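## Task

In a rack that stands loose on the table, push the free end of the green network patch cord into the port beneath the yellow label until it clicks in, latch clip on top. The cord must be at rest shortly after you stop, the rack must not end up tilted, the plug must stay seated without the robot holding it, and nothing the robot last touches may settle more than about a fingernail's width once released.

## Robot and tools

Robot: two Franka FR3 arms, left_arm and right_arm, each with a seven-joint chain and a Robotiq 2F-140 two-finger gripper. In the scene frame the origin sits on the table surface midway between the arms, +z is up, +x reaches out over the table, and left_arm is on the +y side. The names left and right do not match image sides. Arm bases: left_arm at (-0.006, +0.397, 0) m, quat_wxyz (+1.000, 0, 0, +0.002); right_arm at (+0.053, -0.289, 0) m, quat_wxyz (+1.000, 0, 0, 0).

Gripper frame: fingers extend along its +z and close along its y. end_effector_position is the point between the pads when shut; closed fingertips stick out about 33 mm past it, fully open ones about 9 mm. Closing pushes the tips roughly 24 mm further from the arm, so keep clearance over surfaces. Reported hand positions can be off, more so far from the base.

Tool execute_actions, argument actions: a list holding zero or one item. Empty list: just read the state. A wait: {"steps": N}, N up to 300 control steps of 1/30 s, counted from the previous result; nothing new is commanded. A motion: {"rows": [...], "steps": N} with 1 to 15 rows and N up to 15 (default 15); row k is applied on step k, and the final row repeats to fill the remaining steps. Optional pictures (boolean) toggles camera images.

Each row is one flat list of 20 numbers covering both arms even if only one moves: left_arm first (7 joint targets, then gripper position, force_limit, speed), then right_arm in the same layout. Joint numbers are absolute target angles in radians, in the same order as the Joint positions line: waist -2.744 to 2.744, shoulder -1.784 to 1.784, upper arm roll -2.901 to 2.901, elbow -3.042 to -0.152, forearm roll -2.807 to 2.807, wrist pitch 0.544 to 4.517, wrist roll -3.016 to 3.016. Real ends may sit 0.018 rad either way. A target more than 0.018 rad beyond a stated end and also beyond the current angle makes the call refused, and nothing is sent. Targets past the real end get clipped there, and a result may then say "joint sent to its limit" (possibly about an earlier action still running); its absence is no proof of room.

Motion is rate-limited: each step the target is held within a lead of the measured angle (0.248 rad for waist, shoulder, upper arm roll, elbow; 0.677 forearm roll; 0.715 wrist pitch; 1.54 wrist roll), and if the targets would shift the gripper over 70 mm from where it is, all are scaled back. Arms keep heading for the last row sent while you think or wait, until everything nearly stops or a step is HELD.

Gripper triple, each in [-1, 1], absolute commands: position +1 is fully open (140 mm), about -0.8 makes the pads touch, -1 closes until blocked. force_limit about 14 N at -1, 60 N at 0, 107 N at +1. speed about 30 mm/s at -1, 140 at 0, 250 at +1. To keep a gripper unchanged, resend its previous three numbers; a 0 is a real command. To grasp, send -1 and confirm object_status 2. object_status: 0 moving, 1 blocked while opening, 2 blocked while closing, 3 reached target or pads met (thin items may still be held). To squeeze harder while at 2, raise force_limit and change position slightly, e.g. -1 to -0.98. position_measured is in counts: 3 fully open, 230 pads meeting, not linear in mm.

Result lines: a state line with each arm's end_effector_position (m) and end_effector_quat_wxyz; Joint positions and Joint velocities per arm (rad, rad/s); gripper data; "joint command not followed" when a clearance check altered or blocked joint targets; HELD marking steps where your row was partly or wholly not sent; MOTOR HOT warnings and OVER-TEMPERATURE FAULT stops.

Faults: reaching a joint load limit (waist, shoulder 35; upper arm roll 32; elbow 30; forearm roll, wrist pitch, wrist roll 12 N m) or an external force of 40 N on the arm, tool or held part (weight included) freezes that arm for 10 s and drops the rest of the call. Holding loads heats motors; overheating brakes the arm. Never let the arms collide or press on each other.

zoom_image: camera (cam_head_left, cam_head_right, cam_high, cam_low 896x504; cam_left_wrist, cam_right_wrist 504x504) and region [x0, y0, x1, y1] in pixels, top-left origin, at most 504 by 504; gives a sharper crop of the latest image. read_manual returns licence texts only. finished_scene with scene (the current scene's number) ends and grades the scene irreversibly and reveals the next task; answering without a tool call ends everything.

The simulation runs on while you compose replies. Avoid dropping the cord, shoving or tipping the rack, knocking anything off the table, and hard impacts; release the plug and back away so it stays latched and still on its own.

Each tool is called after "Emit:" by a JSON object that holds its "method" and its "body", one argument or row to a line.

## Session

Emit:
{"method": "execute_actions", "body": {
  "actions": []
}}

Scene clock: 0.00 s of 6600.00 s.
left_arm: end_effector_position=(+0.3586, +0.8945, +0.3926) position_measured=3 object_status=3 end_effector_quat_wxyz=(-0.224, +0.918, +0.244, +0.217) | right_arm: end_effector_position=(+0.2413, -0.1516, +0.3046) position_measured=3 object_status=3 end_effector_quat_wxyz=(+0.607, +0.426, -0.607, +0.286)
Joint positions: left_arm=[ 0.969 -0.345 -0.056 -2.28   0.126  2.559 -1.26 ] | right_arm=[ 0.9    0.327 -0.003 -1.941 -0.214  0.809  1.235]
Joint velocities: left_arm=[ 0.    -0.    -0.002  0.001  0.001  0.    -0.   ] | right_arm=[ 0.     0.     0.001 -0.001 -0.     0.     0.001]

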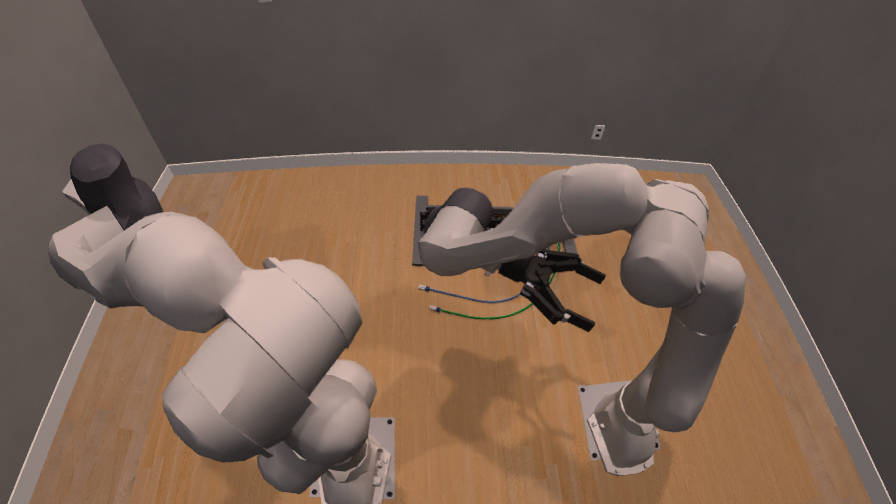

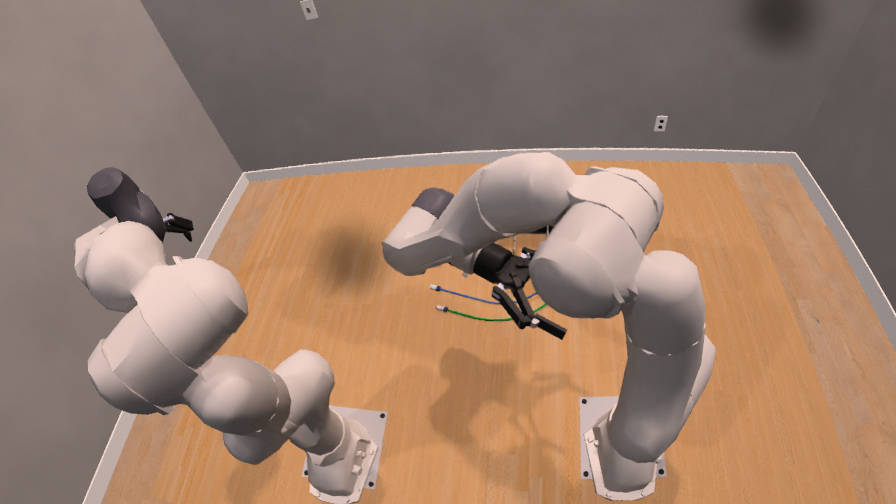

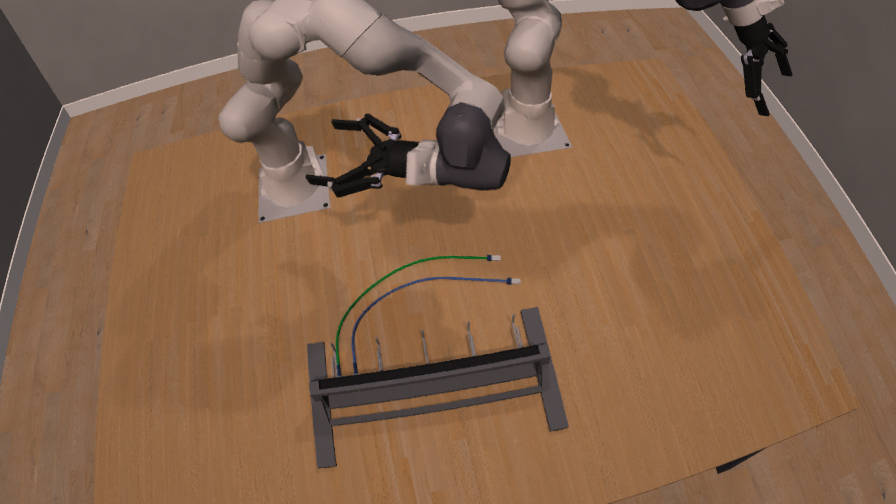

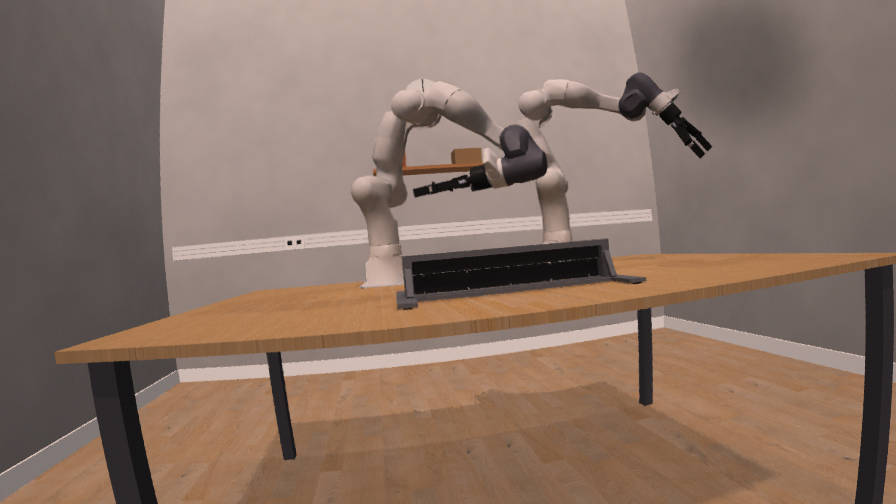

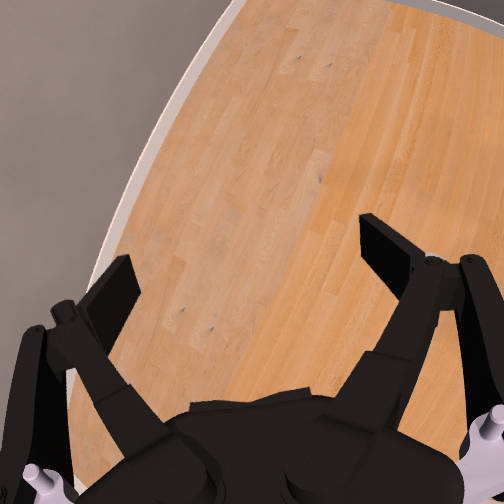

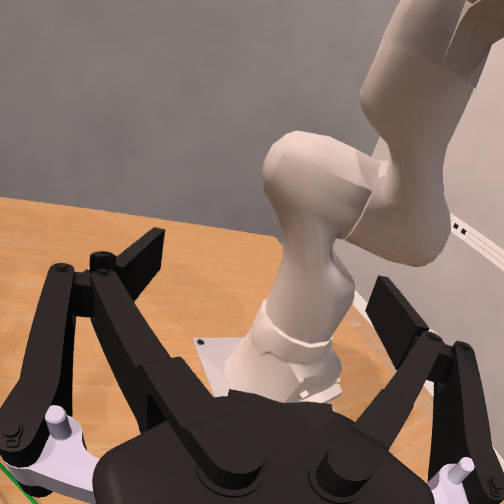

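Emit:
{"method": "zoom_image", "body": {
  "camera": "cam_high",
  "region": [450, 235, 550, 300]
}}

Emit:
{"method": "zoom_image", "body": {
  "camera": "cam_head_left",
  "region": [400, 270, 480, 330]
}}

Region (450, 235, 550, 300) of cam_high's 896x504 image, scaled by 5.040, with more detail than that image has; it fills the top 328 rows of this view, and the rest is white.

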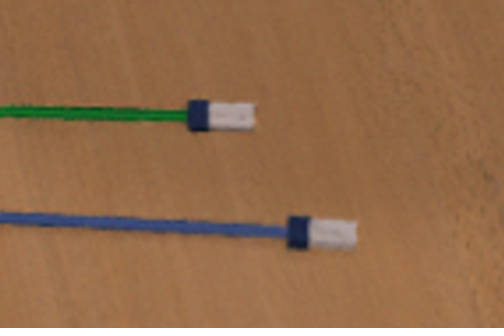

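Region (400, 270, 480, 330) of cam_head_left's 896x504 image, scaled by 6.300, with more detail than that image has; it fills the top 378 rows of this view, and the rest is white.

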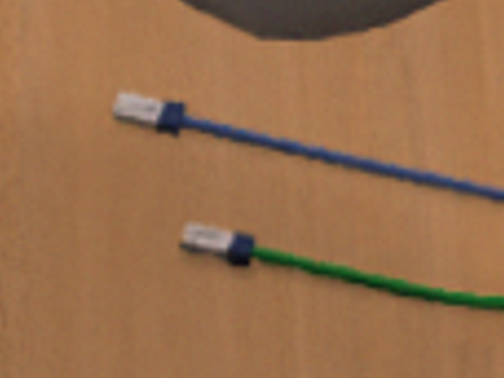

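Emit:
{"method": "execute_actions", "body": {
  "actions": [
    {"rows":[[0.8,-0.2,-0.03,-2.25,-0.5,2.2,-0.6,-1,0,0,0.905,0.25,0,-1.98,-0.15,1.2,0.3,-0.3,-0.4,0]],"steps":15}
  ],
  "pictures": false
}}

Emit:
{"method": "execute_actions", "body": {
  "actions": [
    {"rows":[[0.55,0.1,0,-2.2,-1.3,1.75,0.3,-1,0,0,0.915,0.18,0,-2.02,-0.05,1.75,-0.9,-0.3,-0.4,0]],"steps":15}
  ],
  "pictures": false
}}

Emit:
{"method": "execute_actions", "body": {
  "actions": [
    {"rows":[[0.26,0.602,0,-2.1555,-1.5708,1.5708,0.787,-1,0,0,0.923,0.142,0,-2.048,0,2.19,-1.948,-0.3,-0.4,0]],"steps":15}
  ],
  "pictures": false
}}

Emit:
{"method": "execute_actions", "body": {
  "actions": [
    {"steps":60}
  ],
  "pictures": false
}}

Scene clock: 39.93 s of 6600.00 s.
left_arm: end_effector_position=(+0.4480, +0.7281, +0.2759) position_measured=108 object_status=0 end_effector_quat_wxyz=(+0.062, +0.968, +0.146, +0.196) | right_arm: end_effector_position=(+0.2669, -0.0987, +0.2186) position_measured=108 object_status=0 end_effector_quat_wxyz=(+0.506, +0.723, -0.469, +0.034)
Joint positions: left_arm=[ 0.804 -0.201 -0.034 -2.255 -0.442  2.261 -0.849] | right_arm=[ 0.904  0.251 -0.002 -1.977 -0.153  1.174  0.504]
Joint velocities: left_arm=[-0.071  0.064  0.003  0.001 -0.458 -0.378  0.803] | right_arm=[-0.     0.001 -0.001 -0.004  0.011  0.145 -0.661]
Steps of this call (steps 1 to 90: nothing new was sent; then 36.43 s passed at rest; steps 91 to 105: all 15 steps of this action). Readings (joint positions | what the end effector reports):
91: left_arm=[0.957 -0.340 -0.051 -2.274 0.086 2.543 -1.242] | right_arm=[0.900 0.319 -0.003 -1.950 -0.206 0.848 1.177] | left_arm position_measured=3 object_status=0 | right_arm position_measured=3 object_status=0
92: left_arm=[0.942 -0.330 -0.047 -2.270 0.041 2.525 -1.221] | right_arm=[0.901 0.306 -0.003 -1.958 -0.196 0.894 1.110] | left_arm position_measured=9 object_status=0 | right_arm position_measured=9 object_status=0
94: left_arm=[0.913 -0.306 -0.044 -2.265 -0.044 2.487 -1.178] | right_arm=[0.902 0.280 -0.003 -1.968 -0.180 0.983 0.970] | left_arm position_measured=24 object_status=0 | right_arm position_measured=24 object_status=0
98: left_arm=[0.861 -0.256 -0.038 -2.259 -0.210 2.405 -1.078] | right_arm=[0.904 0.253 -0.002 -1.973 -0.161 1.101 0.734] | left_arm position_measured=55 object_status=0 | right_arm position_measured=55 object_status=0
105: the state above

Scene clock: 40.43 s of 6600.00 s.
left_arm: end_effector_position=(+0.5447, +0.5111, +0.2348) position_measured=222 object_status=0 end_effector_quat_wxyz=(+0.355, +0.903, +0.001, +0.244) | right_arm: end_effector_position=(+0.3220, +0.0298, +0.1511) position_measured=167 object_status=3 end_effector_quat_wxyz=(+0.231, +0.963, -0.085, -0.113)
Joint positions: left_arm=[ 0.608  0.03  -0.008 -2.214 -1.006  1.975 -0.416] | right_arm=[ 0.914  0.181 -0.002 -2.015 -0.058  1.678 -0.463]
Joint velocities: left_arm=[-0.326  0.43   0.01   0.051 -1.156 -0.668  1.198] | right_arm=[ 0.002 -0.01  -0.001 -0.011  0.048  0.428 -1.435]
Steps of this call (steps 1 to 15: all 15 steps of this action). Readings (joint positions | what the end effector reports):
1: left_arm=[0.793 -0.194 -0.029 -2.250 -0.472 2.245 -0.825] | right_arm=[0.904 0.246 -0.002 -1.983 -0.145 1.208 0.450] | left_arm position_measured=115 object_status=0 | right_arm position_measured=115 object_status=0
2: left_arm=[0.780 -0.181 -0.025 -2.245 -0.504 2.228 -0.802] | right_arm=[0.905 0.240 -0.002 -1.988 -0.136 1.248 0.392] | left_arm position_measured=123 object_status=0 | right_arm position_measured=123 object_status=0
4: left_arm=[0.751 -0.151 -0.022 -2.239 -0.571 2.194 -0.755] | right_arm=[0.906 0.226 -0.002 -1.996 -0.119 1.327 0.272] | left_arm position_measured=138 object_status=0 | right_arm position_measured=138 object_status=0
8: left_arm=[0.695 -0.083 -0.017 -2.229 -0.721 2.122 -0.653] | right_arm=[0.910 0.200 -0.002 -2.007 -0.089 1.481 0.007] | left_arm position_measured=169 object_status=0 | right_arm position_measured=166 object_status=0
15: the state above

Scene clock: 40.93 s of 6600.00 s.
left_arm: end_effector_position=(+0.5688, +0.2517, +0.1491) position_measured=233 object_status=3 end_effector_quat_wxyz=(+0.580, +0.738, -0.165, +0.302) | right_arm: end_effector_position=(+0.3931, +0.1560, +0.1572) position_measured=167 object_status=3 end_effector_quat_wxyz=(+0.013, +0.904, +0.426, -0.021)
Joint positions: left_arm=[ 0.292  0.498 -0.002 -2.153 -1.472  1.683  0.207] | right_arm=[ 0.922  0.143 -0.002 -2.043 -0.005  2.137 -1.53 ]
Joint velocities: left_arm=[-0.471  1.526 -0.046 -0.038 -0.801 -0.663  1.896] | right_arm=[ 0.001  0.    -0.    -0.01   0.021  0.314 -1.371]
Steps of this call (steps 1 to 15: all 15 steps of this action). Readings (joint positions | what the end effector reports):
1: left_arm=[0.591 0.047 -0.006 -2.210 -1.039 1.957 -0.385] | right_arm=[0.914 0.179 -0.002 -2.020 -0.053 1.713 -0.527] | left_arm position_measured=229 object_status=0 | right_arm position_measured=167 object_status=3
2: left_arm=[0.573 0.066 -0.004 -2.205 -1.071 1.940 -0.354] | right_arm=[0.915 0.176 -0.002 -2.024 -0.048 1.752 -0.594] | left_arm position_measured=233 object_status=0 | right_arm position_measured=167 object_status=3
4: left_arm=[0.532 0.106 -0.002 -2.196 -1.133 1.906 -0.291] | right_arm=[0.916 0.168 -0.002 -2.030 -0.038 1.828 -0.734] | left_arm position_measured=233 object_status=0 | right_arm position_measured=167 object_status=3
8: left_arm=[0.441 0.200 0.000 -2.180 -1.250 1.838 -0.157] | right_arm=[0.919 0.153 -0.002 -2.040 -0.019 1.979 -1.053] | left_arm position_measured=233 object_status=3 | right_arm position_measured=167 object_status=3
15: the state above

Scene clock: 42.93 s of 6600.00 s.
left_arm: end_effector_position=(+0.5578, +0.2180, +0.1383) position_measured=233 object_status=3 end_effector_quat_wxyz=(+0.536, +0.637, -0.309, +0.460) | right_arm: end_effector_position=(+0.4020, +0.1686, +0.1605) position_measured=167 object_status=3 end_effector_quat_wxyz=(+0.001, +0.798, +0.602, +0.000)
Joint positions: left_arm=[ 0.259  0.603 -0.001 -2.157 -1.567  1.573  0.779] | right_arm=[ 0.922  0.143 -0.002 -2.045 -0.002  2.188 -1.943]
Joint velocities: left_arm=[ 0.001 -0.    -0.001  0.001  0.    -0.001  0.003] | right_arm=[ 0.     0.001  0.     0.    -0.001 -0.001 -0.001]
Steps of this call (steps 1 to 60: the robot went on to your last target). Readings (joint positions | what the end effector reports):
1: left_arm=[0.278 0.543 -0.004 -2.156 -1.495 1.663 0.266] | right_arm=[0.922 0.143 -0.002 -2.044 -0.004 2.146 -1.573] | left_arm position_measured=233 object_status=3 | right_arm position_measured=167 object_status=3
2: left_arm=[0.269 0.575 -0.005 -2.161 -1.511 1.647 0.319] | right_arm=[0.922 0.143 -0.002 -2.044 -0.003 2.154 -1.611] | left_arm position_measured=233 object_status=3 | right_arm position_measured=167 object_status=3
4: left_arm=[0.260 0.607 -0.006 -2.165 -1.533 1.623 0.410] | right_arm=[0.922 0.143 -0.002 -2.045 -0.003 2.165 -1.677] | left_arm position_measured=233 object_status=3 | right_arm position_measured=167 object_status=3
8: left_arm=[0.259 0.608 -0.003 -2.160 -1.555 1.595 0.541] | right_arm=[0.922 0.143 -0.002 -2.045 -0.002 2.178 -1.772] | left_arm position_measured=233 object_status=3 | right_arm position_measured=167 object_status=3
60: the state above
All arms were judged still, so your last target was given up. Only a new action makes them travel on or press farther. Fingers that are still opening or closing keep moving.

Emit:
{"method": "execute_actions", "body": {
  "actions": []
}}

Scene clock: 45.77 s of 6600.00 s.
left_arm: end_effector_position=(+0.5578, +0.2181, +0.1384) position_measured=233 object_status=3 end_effector_quat_wxyz=(+0.536, +0.637, -0.309, +0.460) | right_arm: end_effector_position=(+0.4020, +0.1686, +0.1604) position_measured=167 object_status=3 end_effector_quat_wxyz=(+0.001, +0.798, +0.603, +0.000)
Joint positions: left_arm=[ 0.259  0.603 -0.001 -2.157 -1.567  1.573  0.78 ] | right_arm=[ 0.922  0.143 -0.002 -2.045 -0.002  2.188 -1.944]
Joint velocities: left_arm=[-0.001 -0.001 -0.002 -0.     0.    -0.001  0.003] | right_arm=[-0.     0.     0.     0.     0.001  0.    -0.001]
Steps of this call (steps 1 to 85: nothing new was sent). Readings (joint positions | what the end effector reports):
1: left_arm=[0.259 0.603 -0.001 -2.157 -1.567 1.573 0.779] | right_arm=[0.922 0.143 -0.002 -2.045 -0.002 2.188 -1.943] | left_arm position_measured=233 object_status=3 | right_arm position_measured=167 object_status=3
2: left_arm=[0.259 0.603 -0.001 -2.157 -1.567 1.573 0.779] | right_arm=[0.922 0.143 -0.002 -2.045 -0.002 2.188 -1.943] | left_arm position_measured=233 object_status=3 | right_arm position_measured=167 object_status=3
4: left_arm=[0.259 0.603 -0.001 -2.157 -1.567 1.573 0.779] | right_arm=[0.922 0.143 -0.002 -2.045 -0.002 2.188 -1.943] | left_arm position_measured=233 object_status=3 | right_arm position_measured=167 object_status=3
8: left_arm=[0.259 0.603 -0.001 -2.157 -1.567 1.573 0.780] | right_arm=[0.922 0.143 -0.002 -2.045 -0.002 2.188 -1.943] | left_arm position_measured=233 object_status=3 | right_arm position_measured=167 object_status=3
85: the state above

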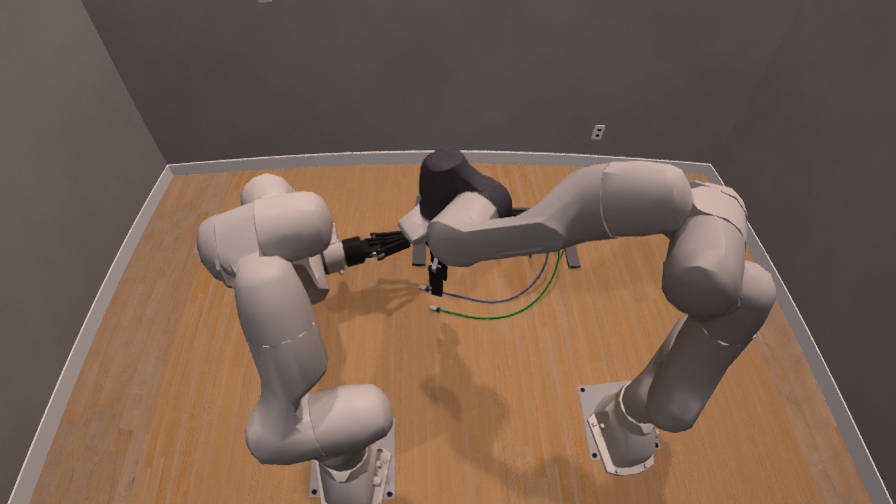

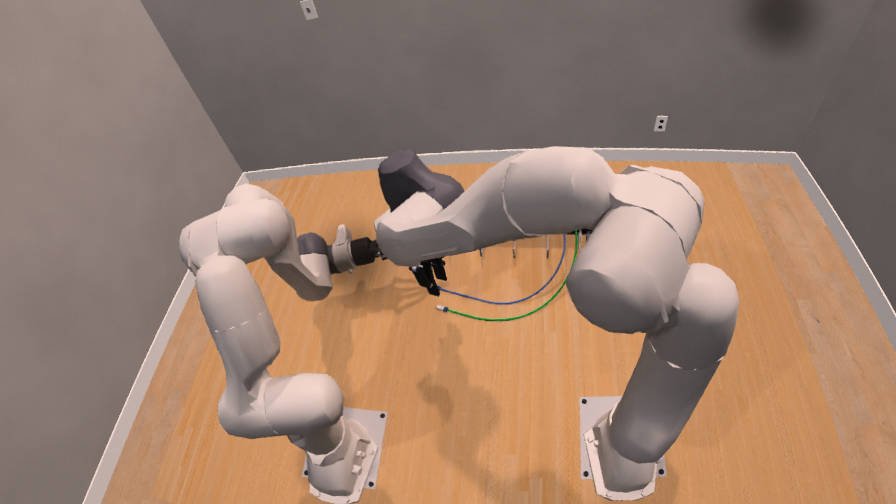

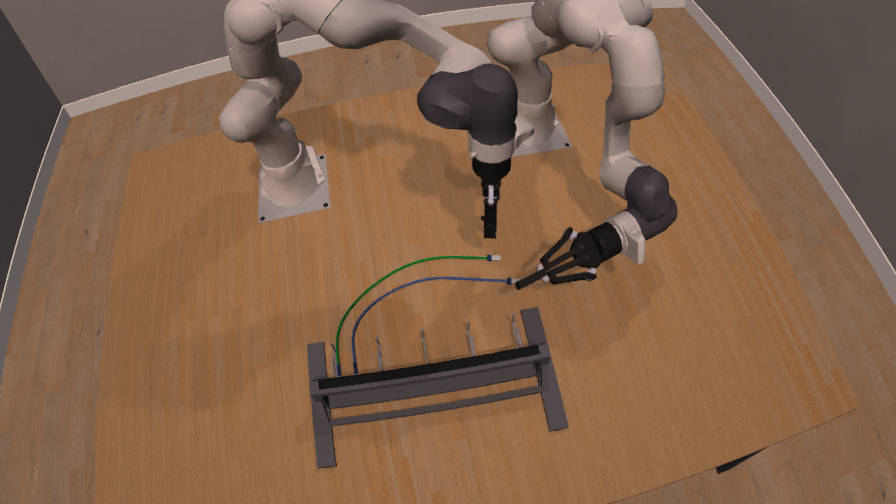

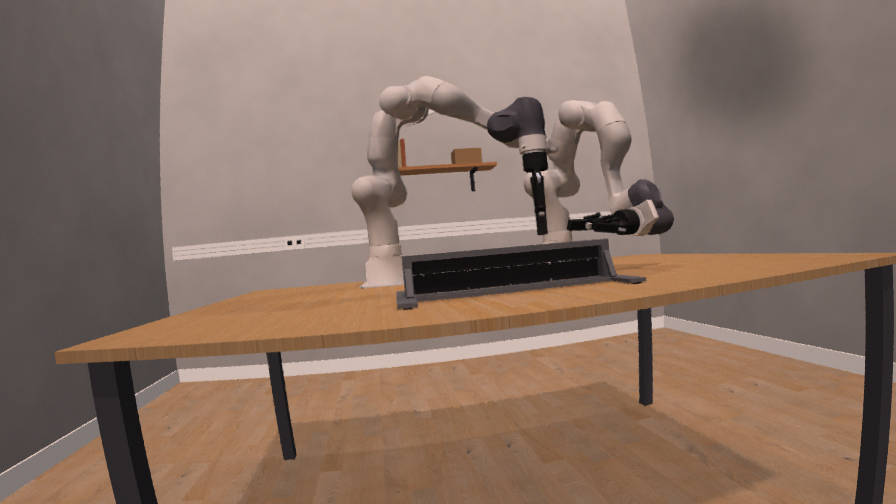

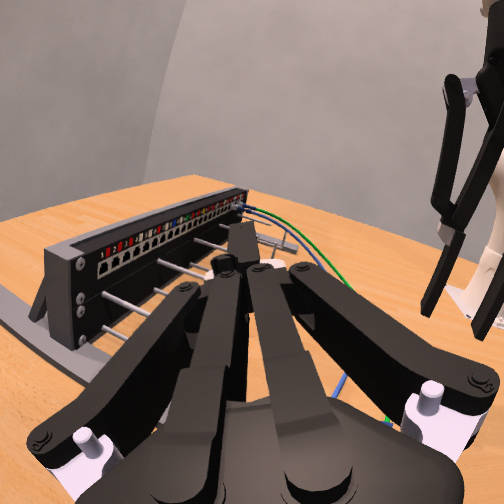

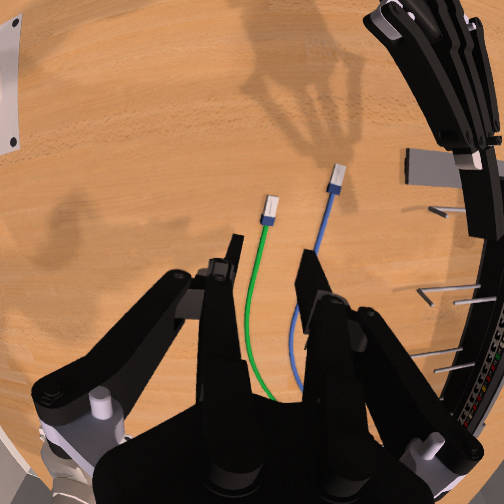

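Emit:
{"method": "zoom_image", "body": {
  "camera": "cam_left_wrist",
  "region": [90, 185, 260, 285]
}}

Emit:
{"method": "zoom_image", "body": {
  "camera": "cam_right_wrist",
  "region": [424, 290, 504, 440]
}}

Emit:
{"method": "zoom_image", "body": {
  "camera": "cam_right_wrist",
  "region": [210, 170, 340, 290]
}}

Region (90, 185, 260, 285) of cam_left_wrist's 504x504 image, scaled by 2.965, with more detail than that image has; it fills the top 296 rows of this view, and the rest is white.

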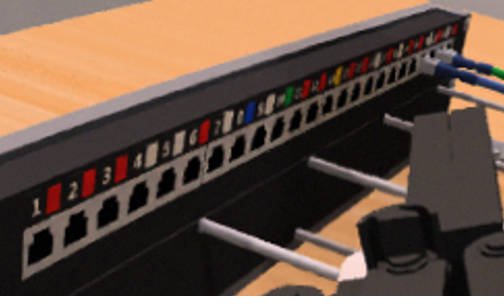

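Region (424, 290, 504, 440) of cam_right_wrist's 504x504 image, scaled by 3.360, with more detail than that image has; it fills the left 269 columns of this view, and the rest is white.

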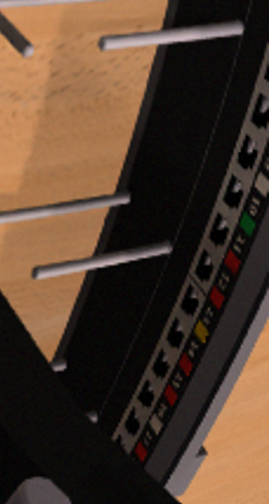

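Region (210, 170, 340, 290) of cam_right_wrist's 504x504 image, scaled by 3.877, with more detail than that image has; it fills the top 465 rows of this view, and the rest is white.

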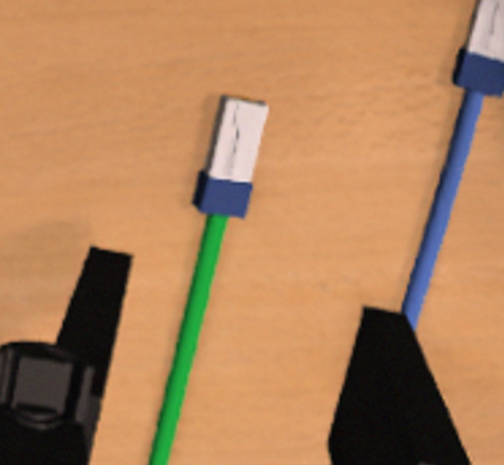

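Emit:
{"method": "execute_actions", "body": {
  "actions": [
    {"rows":[[0.26,0.602,0,-2.1555,-1.5708,1.5708,0.787,-1,0,0,0.923,0.155,0,-2.054,0,2.215,-1.948,-0.3,-0.4,0],[0.26,0.602,0,-2.1555,-1.5708,1.5708,0.787,-1,0,0,0.923,0.168,0,-2.061,0,2.24,-1.948,-0.3,-0.4,0],[0.26,0.602,0,-2.1555,-1.5708,1.5708,0.787,-1,0,0,0.923,0.182,0,-2.069,0,2.265,-1.948,-0.3,-0.4,0],[0.26,0.602,0,-2.1555,-1.5708,1.5708,0.787,-1,0,0,0.923,0.197,0,-2.077,0,2.29,-1.948,-0.3,-0.4,0],[0.26,0.602,0,-2.1555,-1.5708,1.5708,0.787,-1,0,0,0.923,0.212,0,-2.085,0,2.315,-1.948,-0.3,-0.4,0],[0.26,0.602,0,-2.1555,-1.5708,1.5708,0.787,-1,0,0,0.923,0.227,0,-2.093,0,2.34,-1.948,-0.3,-0.4,0],[0.26,0.602,0,-2.1555,-1.5708,1.5708,0.787,-1,0,0,0.923,0.242,0,-2.100,0,2.36,-1.948,-0.3,-0.4,0],[0.26,0.602,0,-2.1555,-1.5708,1.5708,0.787,-1,0,0,0.923,0.256,0,-2.107,0,2.38,-1.948,-0.3,-0.4,0],[0.26,0.602,0,-2.1555,-1.5708,1.5708,0.787,-1,0,0,0.923,0.268,0,-2.112,0,2.395,-1.948,-0.3,-0.4,0],[0.26,0.602,0,-2.1555,-1.5708,1.5708,0.787,-1,0,0,0.923,0.279,0,-2.117,0,2.408,-1.948,-0.3,-0.4,0],[0.26,0.602,0,-2.1555,-1.5708,1.5708,0.787,-1,0,0,0.923,0.288,0,-2.121,0,2.416,-1.948,-0.3,-0.4,0],[0.26,0.602,0,-2.1555,-1.5708,1.5708,0.787,-1,0,0,0.923,0.296,0,-2.124,0,2.420,-1.948,-0.3,-0.4,0]],"steps":15}
  ],
  "pictures": false
}}

Emit:
{"method": "execute_actions", "body": {
  "actions": [
    {"steps":15}
  ]
}}

Emit:
{"method": "zoom_image", "body": {
  "camera": "cam_right_wrist",
  "region": [210, 170, 340, 290]
}}

Scene clock: 70.63 s of 6600.00 s.
left_arm: end_effector_position=(+0.5578, +0.2181, +0.1384) position_measured=233 object_status=3 end_effector_quat_wxyz=(+0.536, +0.637, -0.309, +0.460) | right_arm: end_effector_position=(+0.3942, +0.1586, +0.0556) position_measured=167 object_status=3 end_effector_quat_wxyz=(+0.006, +0.798, +0.603, -0.018)
Joint positions: left_arm=[ 0.259  0.603 -0.001 -2.157 -1.567  1.573  0.78 ] | right_arm=[ 0.922  0.297 -0.002 -2.123 -0.002  2.382 -1.944]
Joint velocities: left_arm=[-0.001  0.001 -0.001  0.    -0.001 -0.     0.   ] | right_arm=[-0.001  0.089 -0.001 -0.044  0.001  0.195  0.   ]
Steps of this call (steps 1 to 90: nothing new was sent; then 21.37 s passed at rest; steps 91 to 105: all 15 steps of this action). Readings (joint positions | what the end effector reports):
91: left_arm=[0.259 0.603 -0.001 -2.157 -1.567 1.573 0.780] | right_arm=[0.922 0.144 -0.002 -2.046 -0.002 2.192 -1.944] | left_arm position_measured=233 object_status=3 | right_arm position_measured=167 object_status=3
92: left_arm=[0.259 0.603 -0.001 -2.157 -1.567 1.573 0.780] | right_arm=[0.922 0.147 -0.002 -2.048 -0.002 2.200 -1.944] | left_arm position_measured=233 object_status=3 | right_arm position_measured=167 object_status=3
94: left_arm=[0.259 0.603 -0.001 -2.157 -1.567 1.573 0.780] | right_arm=[0.922 0.162 -0.002 -2.056 -0.002 2.225 -1.944] | left_arm position_measured=233 object_status=3 | right_arm position_measured=167 object_status=3
98: left_arm=[0.259 0.603 -0.001 -2.157 -1.567 1.573 0.780] | right_arm=[0.922 0.219 -0.002 -2.086 -0.002 2.294 -1.944] | left_arm position_measured=233 object_status=3 | right_arm position_measured=167 object_status=3
105: the state above

Scene clock: 71.13 s of 6600.00 s.
left_arm: end_effector_position=(+0.5578, +0.2181, +0.1384) position_measured=233 object_status=3 end_effector_quat_wxyz=(+0.536, +0.637, -0.309, +0.460) | right_arm: end_effector_position=(+0.4003, +0.1666, +0.0573) position_measured=167 object_status=3 end_effector_quat_wxyz=(+0.002, +0.798, +0.603, -0.003)
Joint positions: left_arm=[ 0.259  0.603 -0.001 -2.157 -1.567  1.573  0.78 ] | right_arm=[ 0.922  0.298 -0.002 -2.124 -0.002  2.416 -1.944]
Joint velocities: left_arm=[-0.001 -0.    -0.    -0.001 -0.001  0.    -0.001] | right_arm=[ 0.001 -0.001 -0.    -0.    -0.001  0.012 -0.002]
Steps of this call (steps 1 to 15: the robot went on to your last target). Readings (joint positions | what the end effector reports):
1: left_arm=[0.259 0.603 -0.001 -2.157 -1.567 1.573 0.780] | right_arm=[0.922 0.299 -0.002 -2.124 -0.002 2.388 -1.944] | left_arm position_measured=233 object_status=3 | right_arm position_measured=167 object_status=3
2: left_arm=[0.259 0.603 -0.001 -2.157 -1.567 1.573 0.780] | right_arm=[0.922 0.299 -0.002 -2.124 -0.002 2.393 -1.944] | left_arm position_measured=233 object_status=3 | right_arm position_measured=167 object_status=3
4: left_arm=[0.259 0.603 -0.001 -2.157 -1.567 1.573 0.780] | right_arm=[0.922 0.298 -0.002 -2.124 -0.002 2.401 -1.944] | left_arm position_measured=233 object_status=3 | right_arm position_measured=167 object_status=3
8: left_arm=[0.259 0.603 -0.001 -2.157 -1.567 1.573 0.780] | right_arm=[0.922 0.298 -0.002 -2.124 -0.002 2.410 -1.944] | left_arm position_measured=233 object_status=3 | right_arm position_measured=167 object_status=3
15: the state above

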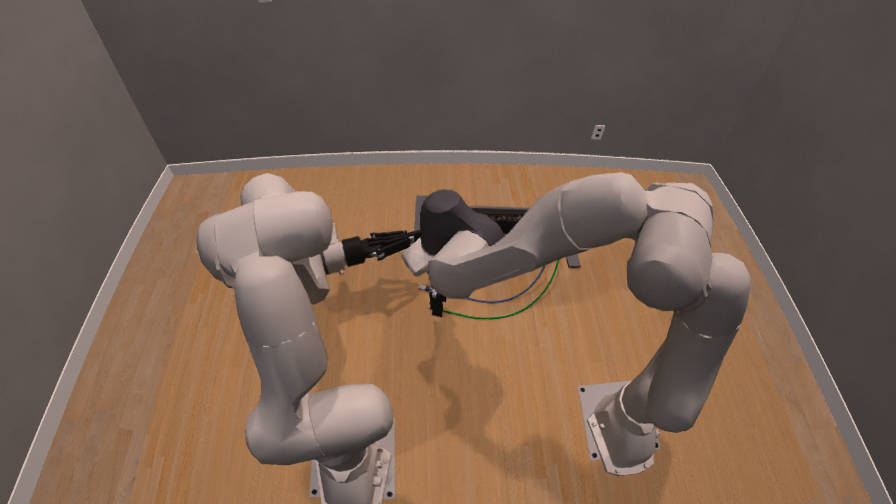

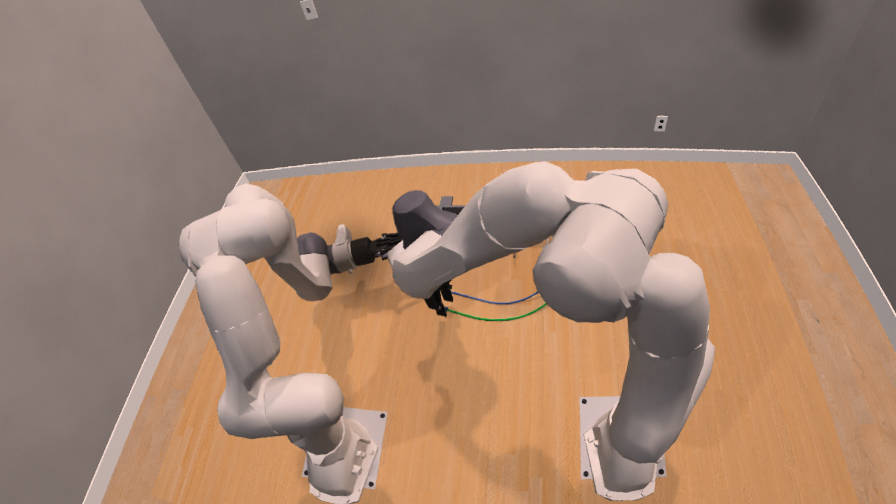

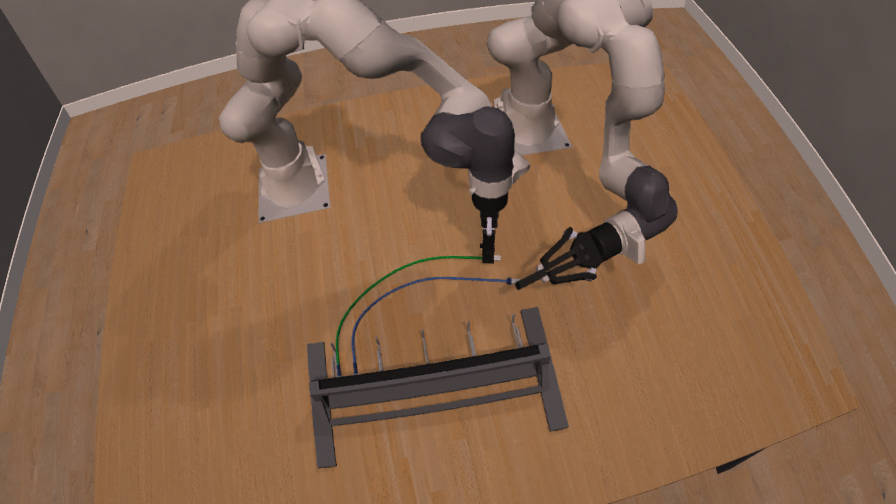

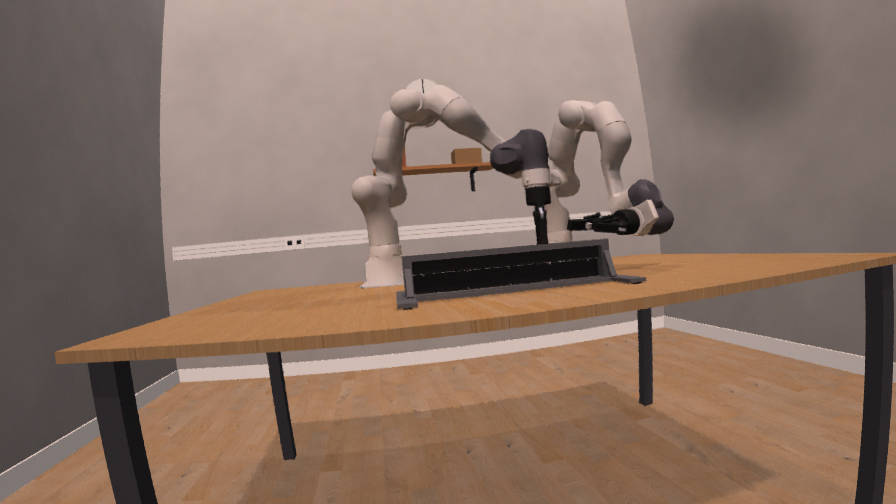

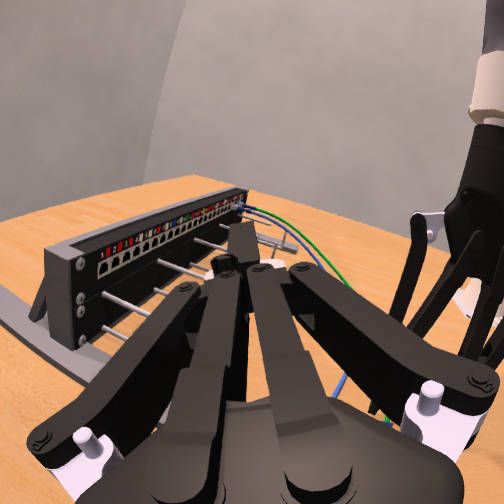

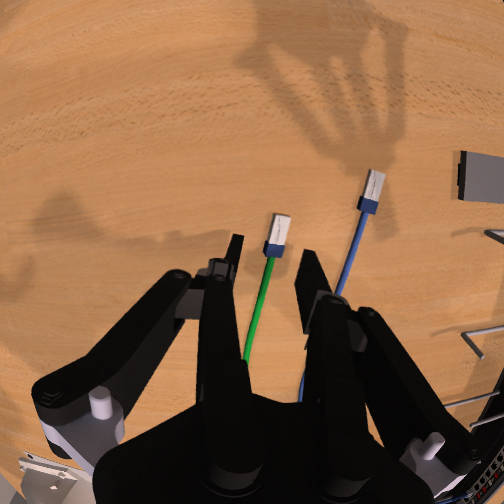

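Region (210, 170, 340, 290) of cam_right_wrist's 504x504 image, scaled by 3.877, with more detail than that image has; it fills the top 465 rows of this view, and the rest is white.

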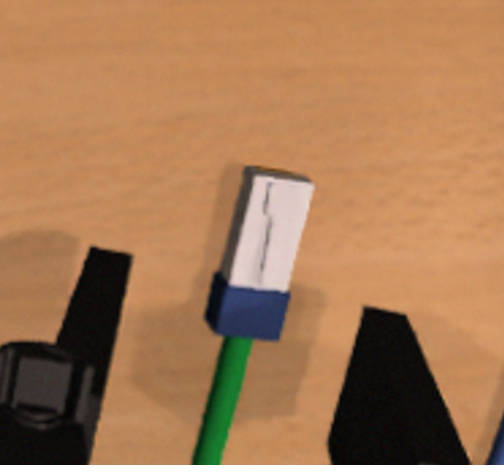

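Emit:
{"method": "execute_actions", "body": {
  "actions": [
    {"rows":[[0.26,0.602,0,-2.1555,-1.5708,1.5708,0.787,-1,0,0,0.920,0.298,0,-2.127,0,2.430,-1.952,-0.3,-0.4,0],[0.26,0.602,0,-2.1555,-1.5708,1.5708,0.787,-1,0,0,0.918,0.300,0,-2.130,0,2.438,-1.952,-0.3,-0.4,0],[0.26,0.602,0,-2.1555,-1.5708,1.5708,0.787,-1,0,0,0.916,0.302,0,-2.133,0,2.446,-1.952,-0.3,-0.4,0],[0.26,0.602,0,-2.1555,-1.5708,1.5708,0.787,-1,0,0,0.914,0.304,0,-2.136,0,2.454,-1.952,-0.3,-0.4,0],[0.26,0.602,0,-2.1555,-1.5708,1.5708,0.787,-1,0,0,0.912,0.306,0,-2.139,0,2.461,-1.952,-0.3,-0.4,0],[0.26,0.602,0,-2.1555,-1.5708,1.5708,0.787,-1,0,0,0.910,0.308,0,-2.142,0,2.468,-1.952,-0.3,-0.4,0],[0.26,0.602,0,-2.1555,-1.5708,1.5708,0.787,-1,0,0,0.9085,0.310,0,-2.145,0,2.474,-1.952,-0.3,-0.4,0],[0.26,0.602,0,-2.1555,-1.5708,1.5708,0.787,-1,0,0,0.9075,0.312,0,-2.148,0,2.479,-1.952,-0.3,-0.4,0],[0.26,0.602,0,-2.1555,-1.5708,1.5708,0.787,-1,0,0,0.9075,0.314,0,-2.151,0,2.482,-1.952,-0.3,-0.4,0],[0.26,0.602,0,-2.1555,-1.5708,1.5708,0.787,-1,0,0,0.9075,0.316,0,-2.154,0,2.482,-1.952,-0.3,-0.4,0],[0.26,0.602,0,-2.1555,-1.5708,1.5708,0.787,-1,0,0,0.9075,0.318,0,-2.157,0,2.482,-1.952,-0.3,-0.4,0],[0.26,0.602,0,-2.1555,-1.5708,1.5708,0.787,-1,0,0,0.9075,0.3195,0,-2.159,0,2.482,-1.952,-0.3,-0.4,0]],"steps":15}
  ],
  "pictures": false
}}

Emit:
{"method": "execute_actions", "body": {
  "actions": [
    {"steps":15}
  ]
}}

Emit:
{"method": "zoom_image", "body": {
  "camera": "cam_right_wrist",
  "region": [210, 170, 340, 290]
}}

Scene clock: 97.57 s of 6600.00 s.
left_arm: end_effector_position=(+0.5578, +0.2181, +0.1384) position_measured=233 object_status=3 end_effector_quat_wxyz=(+0.536, +0.637, -0.309, +0.460) | right_arm: end_effector_position=(+0.4025, +0.1580, +0.0383) position_measured=167 object_status=3 end_effector_quat_wxyz=(+0.001, +0.801, +0.599, -0.000)
Joint positions: left_arm=[ 0.259  0.603 -0.001 -2.157 -1.567  1.573  0.78 ] | right_arm=[ 0.909  0.318 -0.001 -2.156 -0.002  2.472 -1.947]
Joint velocities: left_arm=[-0.002  0.001 -0.001 -0.001  0.001 -0.001  0.001] | right_arm=[-0.001  0.026 -0.    -0.028  0.001  0.038 -0.002]
Steps of this call (steps 1 to 15: the robot went on to your last target; steps 16 to 90: nothing new was sent; then 22.93 s passed at rest; steps 91 to 105: all 15 steps of this action). Readings (joint positions | what the end effector reports):
91: left_arm=[0.259 0.603 -0.001 -2.157 -1.567 1.573 0.780] | right_arm=[0.922 0.298 -0.002 -2.124 -0.002 2.419 -1.944] | left_arm position_measured=233 object_status=3 | right_arm position_measured=167 object_status=3
92: left_arm=[0.259 0.603 -0.001 -2.157 -1.567 1.573 0.780] | right_arm=[0.921 0.298 -0.001 -2.125 -0.002 2.422 -1.945] | left_arm position_measured=233 object_status=3 | right_arm position_measured=167 object_status=3
94: left_arm=[0.259 0.603 -0.001 -2.157 -1.567 1.573 0.780] | right_arm=[0.919 0.298 -0.001 -2.128 -0.002 2.431 -1.945] | left_arm position_measured=233 object_status=3 | right_arm position_measured=167 object_status=3
98: left_arm=[0.259 0.603 -0.001 -2.157 -1.567 1.573 0.780] | right_arm=[0.912 0.305 -0.001 -2.138 -0.002 2.452 -1.946] | left_arm position_measured=233 object_status=3 | right_arm position_measured=167 object_status=3
105: the state above

Scene clock: 98.07 s of 6600.00 s.
left_arm: end_effector_position=(+0.5578, +0.2181, +0.1384) position_measured=233 object_status=3 end_effector_quat_wxyz=(+0.536, +0.637, -0.309, +0.460) | right_arm: end_effector_position=(+0.4034, +0.1592, +0.0381) position_measured=167 object_status=3 end_effector_quat_wxyz=(+0.000, +0.801, +0.599, +0.002)
Joint positions: left_arm=[ 0.259  0.603 -0.001 -2.157 -1.567  1.573  0.78 ] | right_arm=[ 0.909  0.319 -0.001 -2.157 -0.002  2.479 -1.948]
Joint velocities: left_arm=[-0.001 -0.001 -0.     0.001  0.001 -0.     0.001] | right_arm=[-0.001 -0.001 -0.001  0.001 -0.     0.002 -0.001]
Steps of this call (steps 1 to 15: the robot went on to your last target). Readings (joint positions | what the end effector reports):
1: left_arm=[0.259 0.603 -0.001 -2.157 -1.567 1.573 0.780] | right_arm=[0.909 0.319 -0.001 -2.156 -0.002 2.473 -1.947] | left_arm position_measured=233 object_status=3 | right_arm position_measured=167 object_status=3
2: left_arm=[0.259 0.603 -0.001 -2.157 -1.567 1.573 0.780] | right_arm=[0.909 0.319 -0.001 -2.157 -0.002 2.474 -1.947] | left_arm position_measured=233 object_status=3 | right_arm position_measured=167 object_status=3
4: left_arm=[0.259 0.603 -0.001 -2.157 -1.567 1.573 0.780] | right_arm=[0.909 0.319 -0.001 -2.157 -0.002 2.476 -1.947] | left_arm position_measured=233 object_status=3 | right_arm position_measured=167 object_status=3
8: left_arm=[0.259 0.603 -0.001 -2.157 -1.567 1.573 0.780] | right_arm=[0.909 0.319 -0.001 -2.157 -0.002 2.478 -1.947] | left_arm position_measured=233 object_status=3 | right_arm position_measured=167 object_status=3
15: the state above
All arms were judged still, so your last target was given up. Only a new action makes them travel on or press farther. Fingers that are still opening or closing keep moving.

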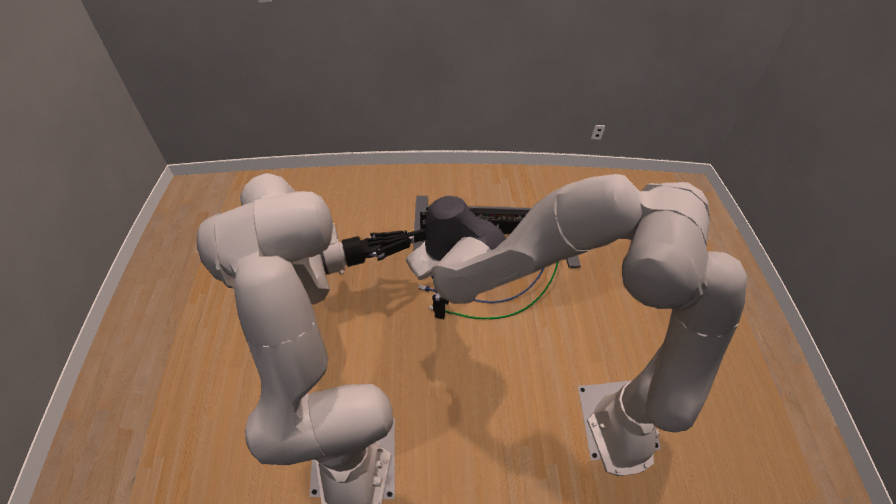

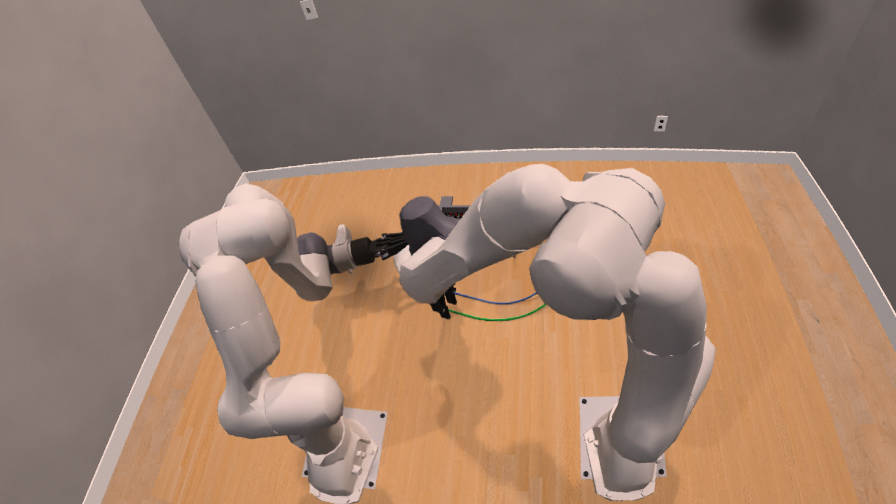

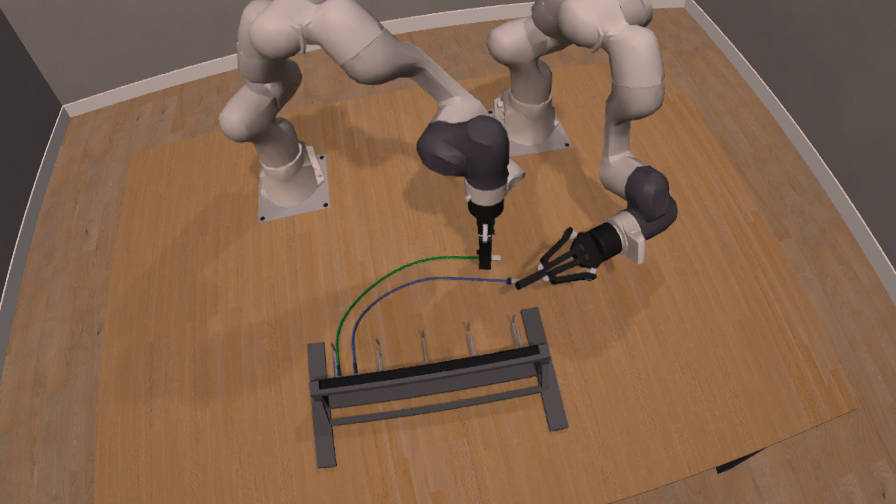

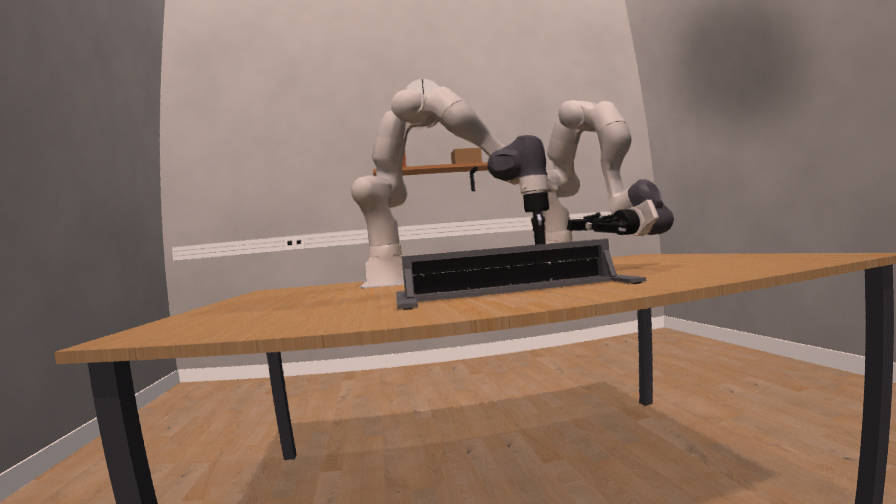

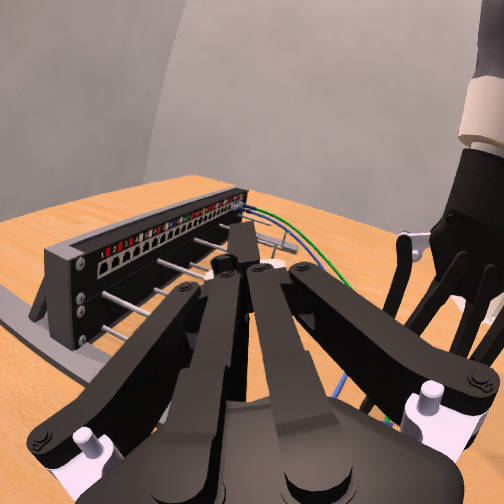

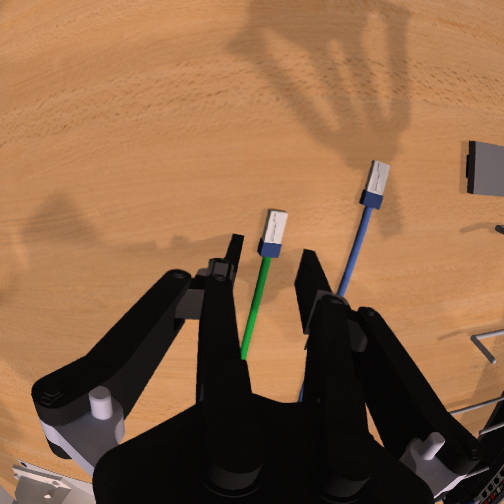

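Region (210, 170, 340, 290) of cam_right_wrist's 504x504 image, scaled by 3.877, with more detail than that image has; it fills the top 465 rows of this view, and the rest is white.

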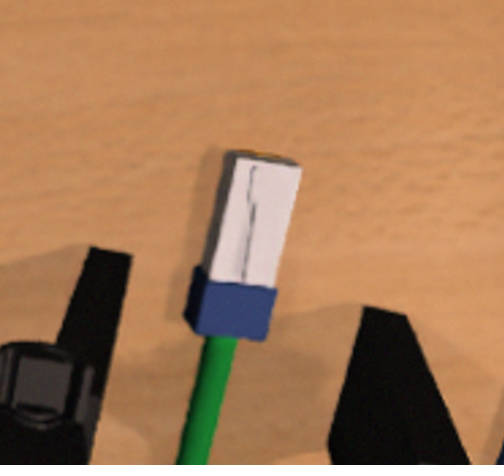

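Emit:
{"method": "execute_actions", "body": {
  "actions": [
    {"rows":[[0.26,0.602,0,-2.1555,-1.5708,1.5708,0.787,-1,0,0,0.9125,0.3215,0,-2.1605,0,2.482,-1.948,-0.55,-0.4,-1]],"steps":15}
  ],
  "pictures": false
}}

Scene clock: 103.23 s of 6600.00 s.
left_arm: end_effector_position=(+0.5578, +0.2181, +0.1384) position_measured=233 object_status=3 end_effector_quat_wxyz=(+0.536, +0.637, -0.309, +0.460) | right_arm: end_effector_position=(+0.4020, +0.1594, +0.0373) position_measured=189 object_status=0 end_effector_quat_wxyz=(+0.000, +0.800, +0.600, +0.001)
Joint positions: left_arm=[ 0.259  0.603 -0.001 -2.157 -1.567  1.573  0.78 ] | right_arm=[ 0.911  0.319 -0.001 -2.158 -0.002  2.48  -1.948]
Joint velocities: left_arm=[-0.001 -0.     0.002 -0.001  0.001  0.    -0.   ] | right_arm=[ 0.     0.001  0.    -0.001  0.     0.    -0.001]
Steps of this call (steps 1 to 90: nothing new was sent; then 1.67 s passed at rest; steps 91 to 105: all 15 steps of this action). Readings (joint positions | what the end effector reports):
91: left_arm=[0.259 0.603 -0.001 -2.157 -1.567 1.573 0.780] | right_arm=[0.909 0.319 -0.001 -2.157 -0.002 2.480 -1.948] | left_arm position_measured=233 object_status=3 | right_arm position_measured=167 object_status=0
92: left_arm=[0.259 0.603 -0.001 -2.157 -1.567 1.573 0.780] | right_arm=[0.910 0.319 -0.001 -2.157 -0.002 2.480 -1.948] | left_arm position_measured=233 object_status=3 | right_arm position_measured=168 object_status=0
94: left_arm=[0.259 0.603 -0.001 -2.157 -1.567 1.573 0.780] | right_arm=[0.911 0.319 -0.001 -2.157 -0.002 2.480 -1.948] | left_arm position_measured=233 object_status=3 | right_arm position_measured=172 object_status=0
98: left_arm=[0.259 0.603 -0.001 -2.157 -1.567 1.573 0.780] | right_arm=[0.911 0.319 -0.001 -2.158 -0.002 2.480 -1.948] | left_arm position_measured=233 object_status=3 | right_arm position_measured=178 object_status=0
105: the state above


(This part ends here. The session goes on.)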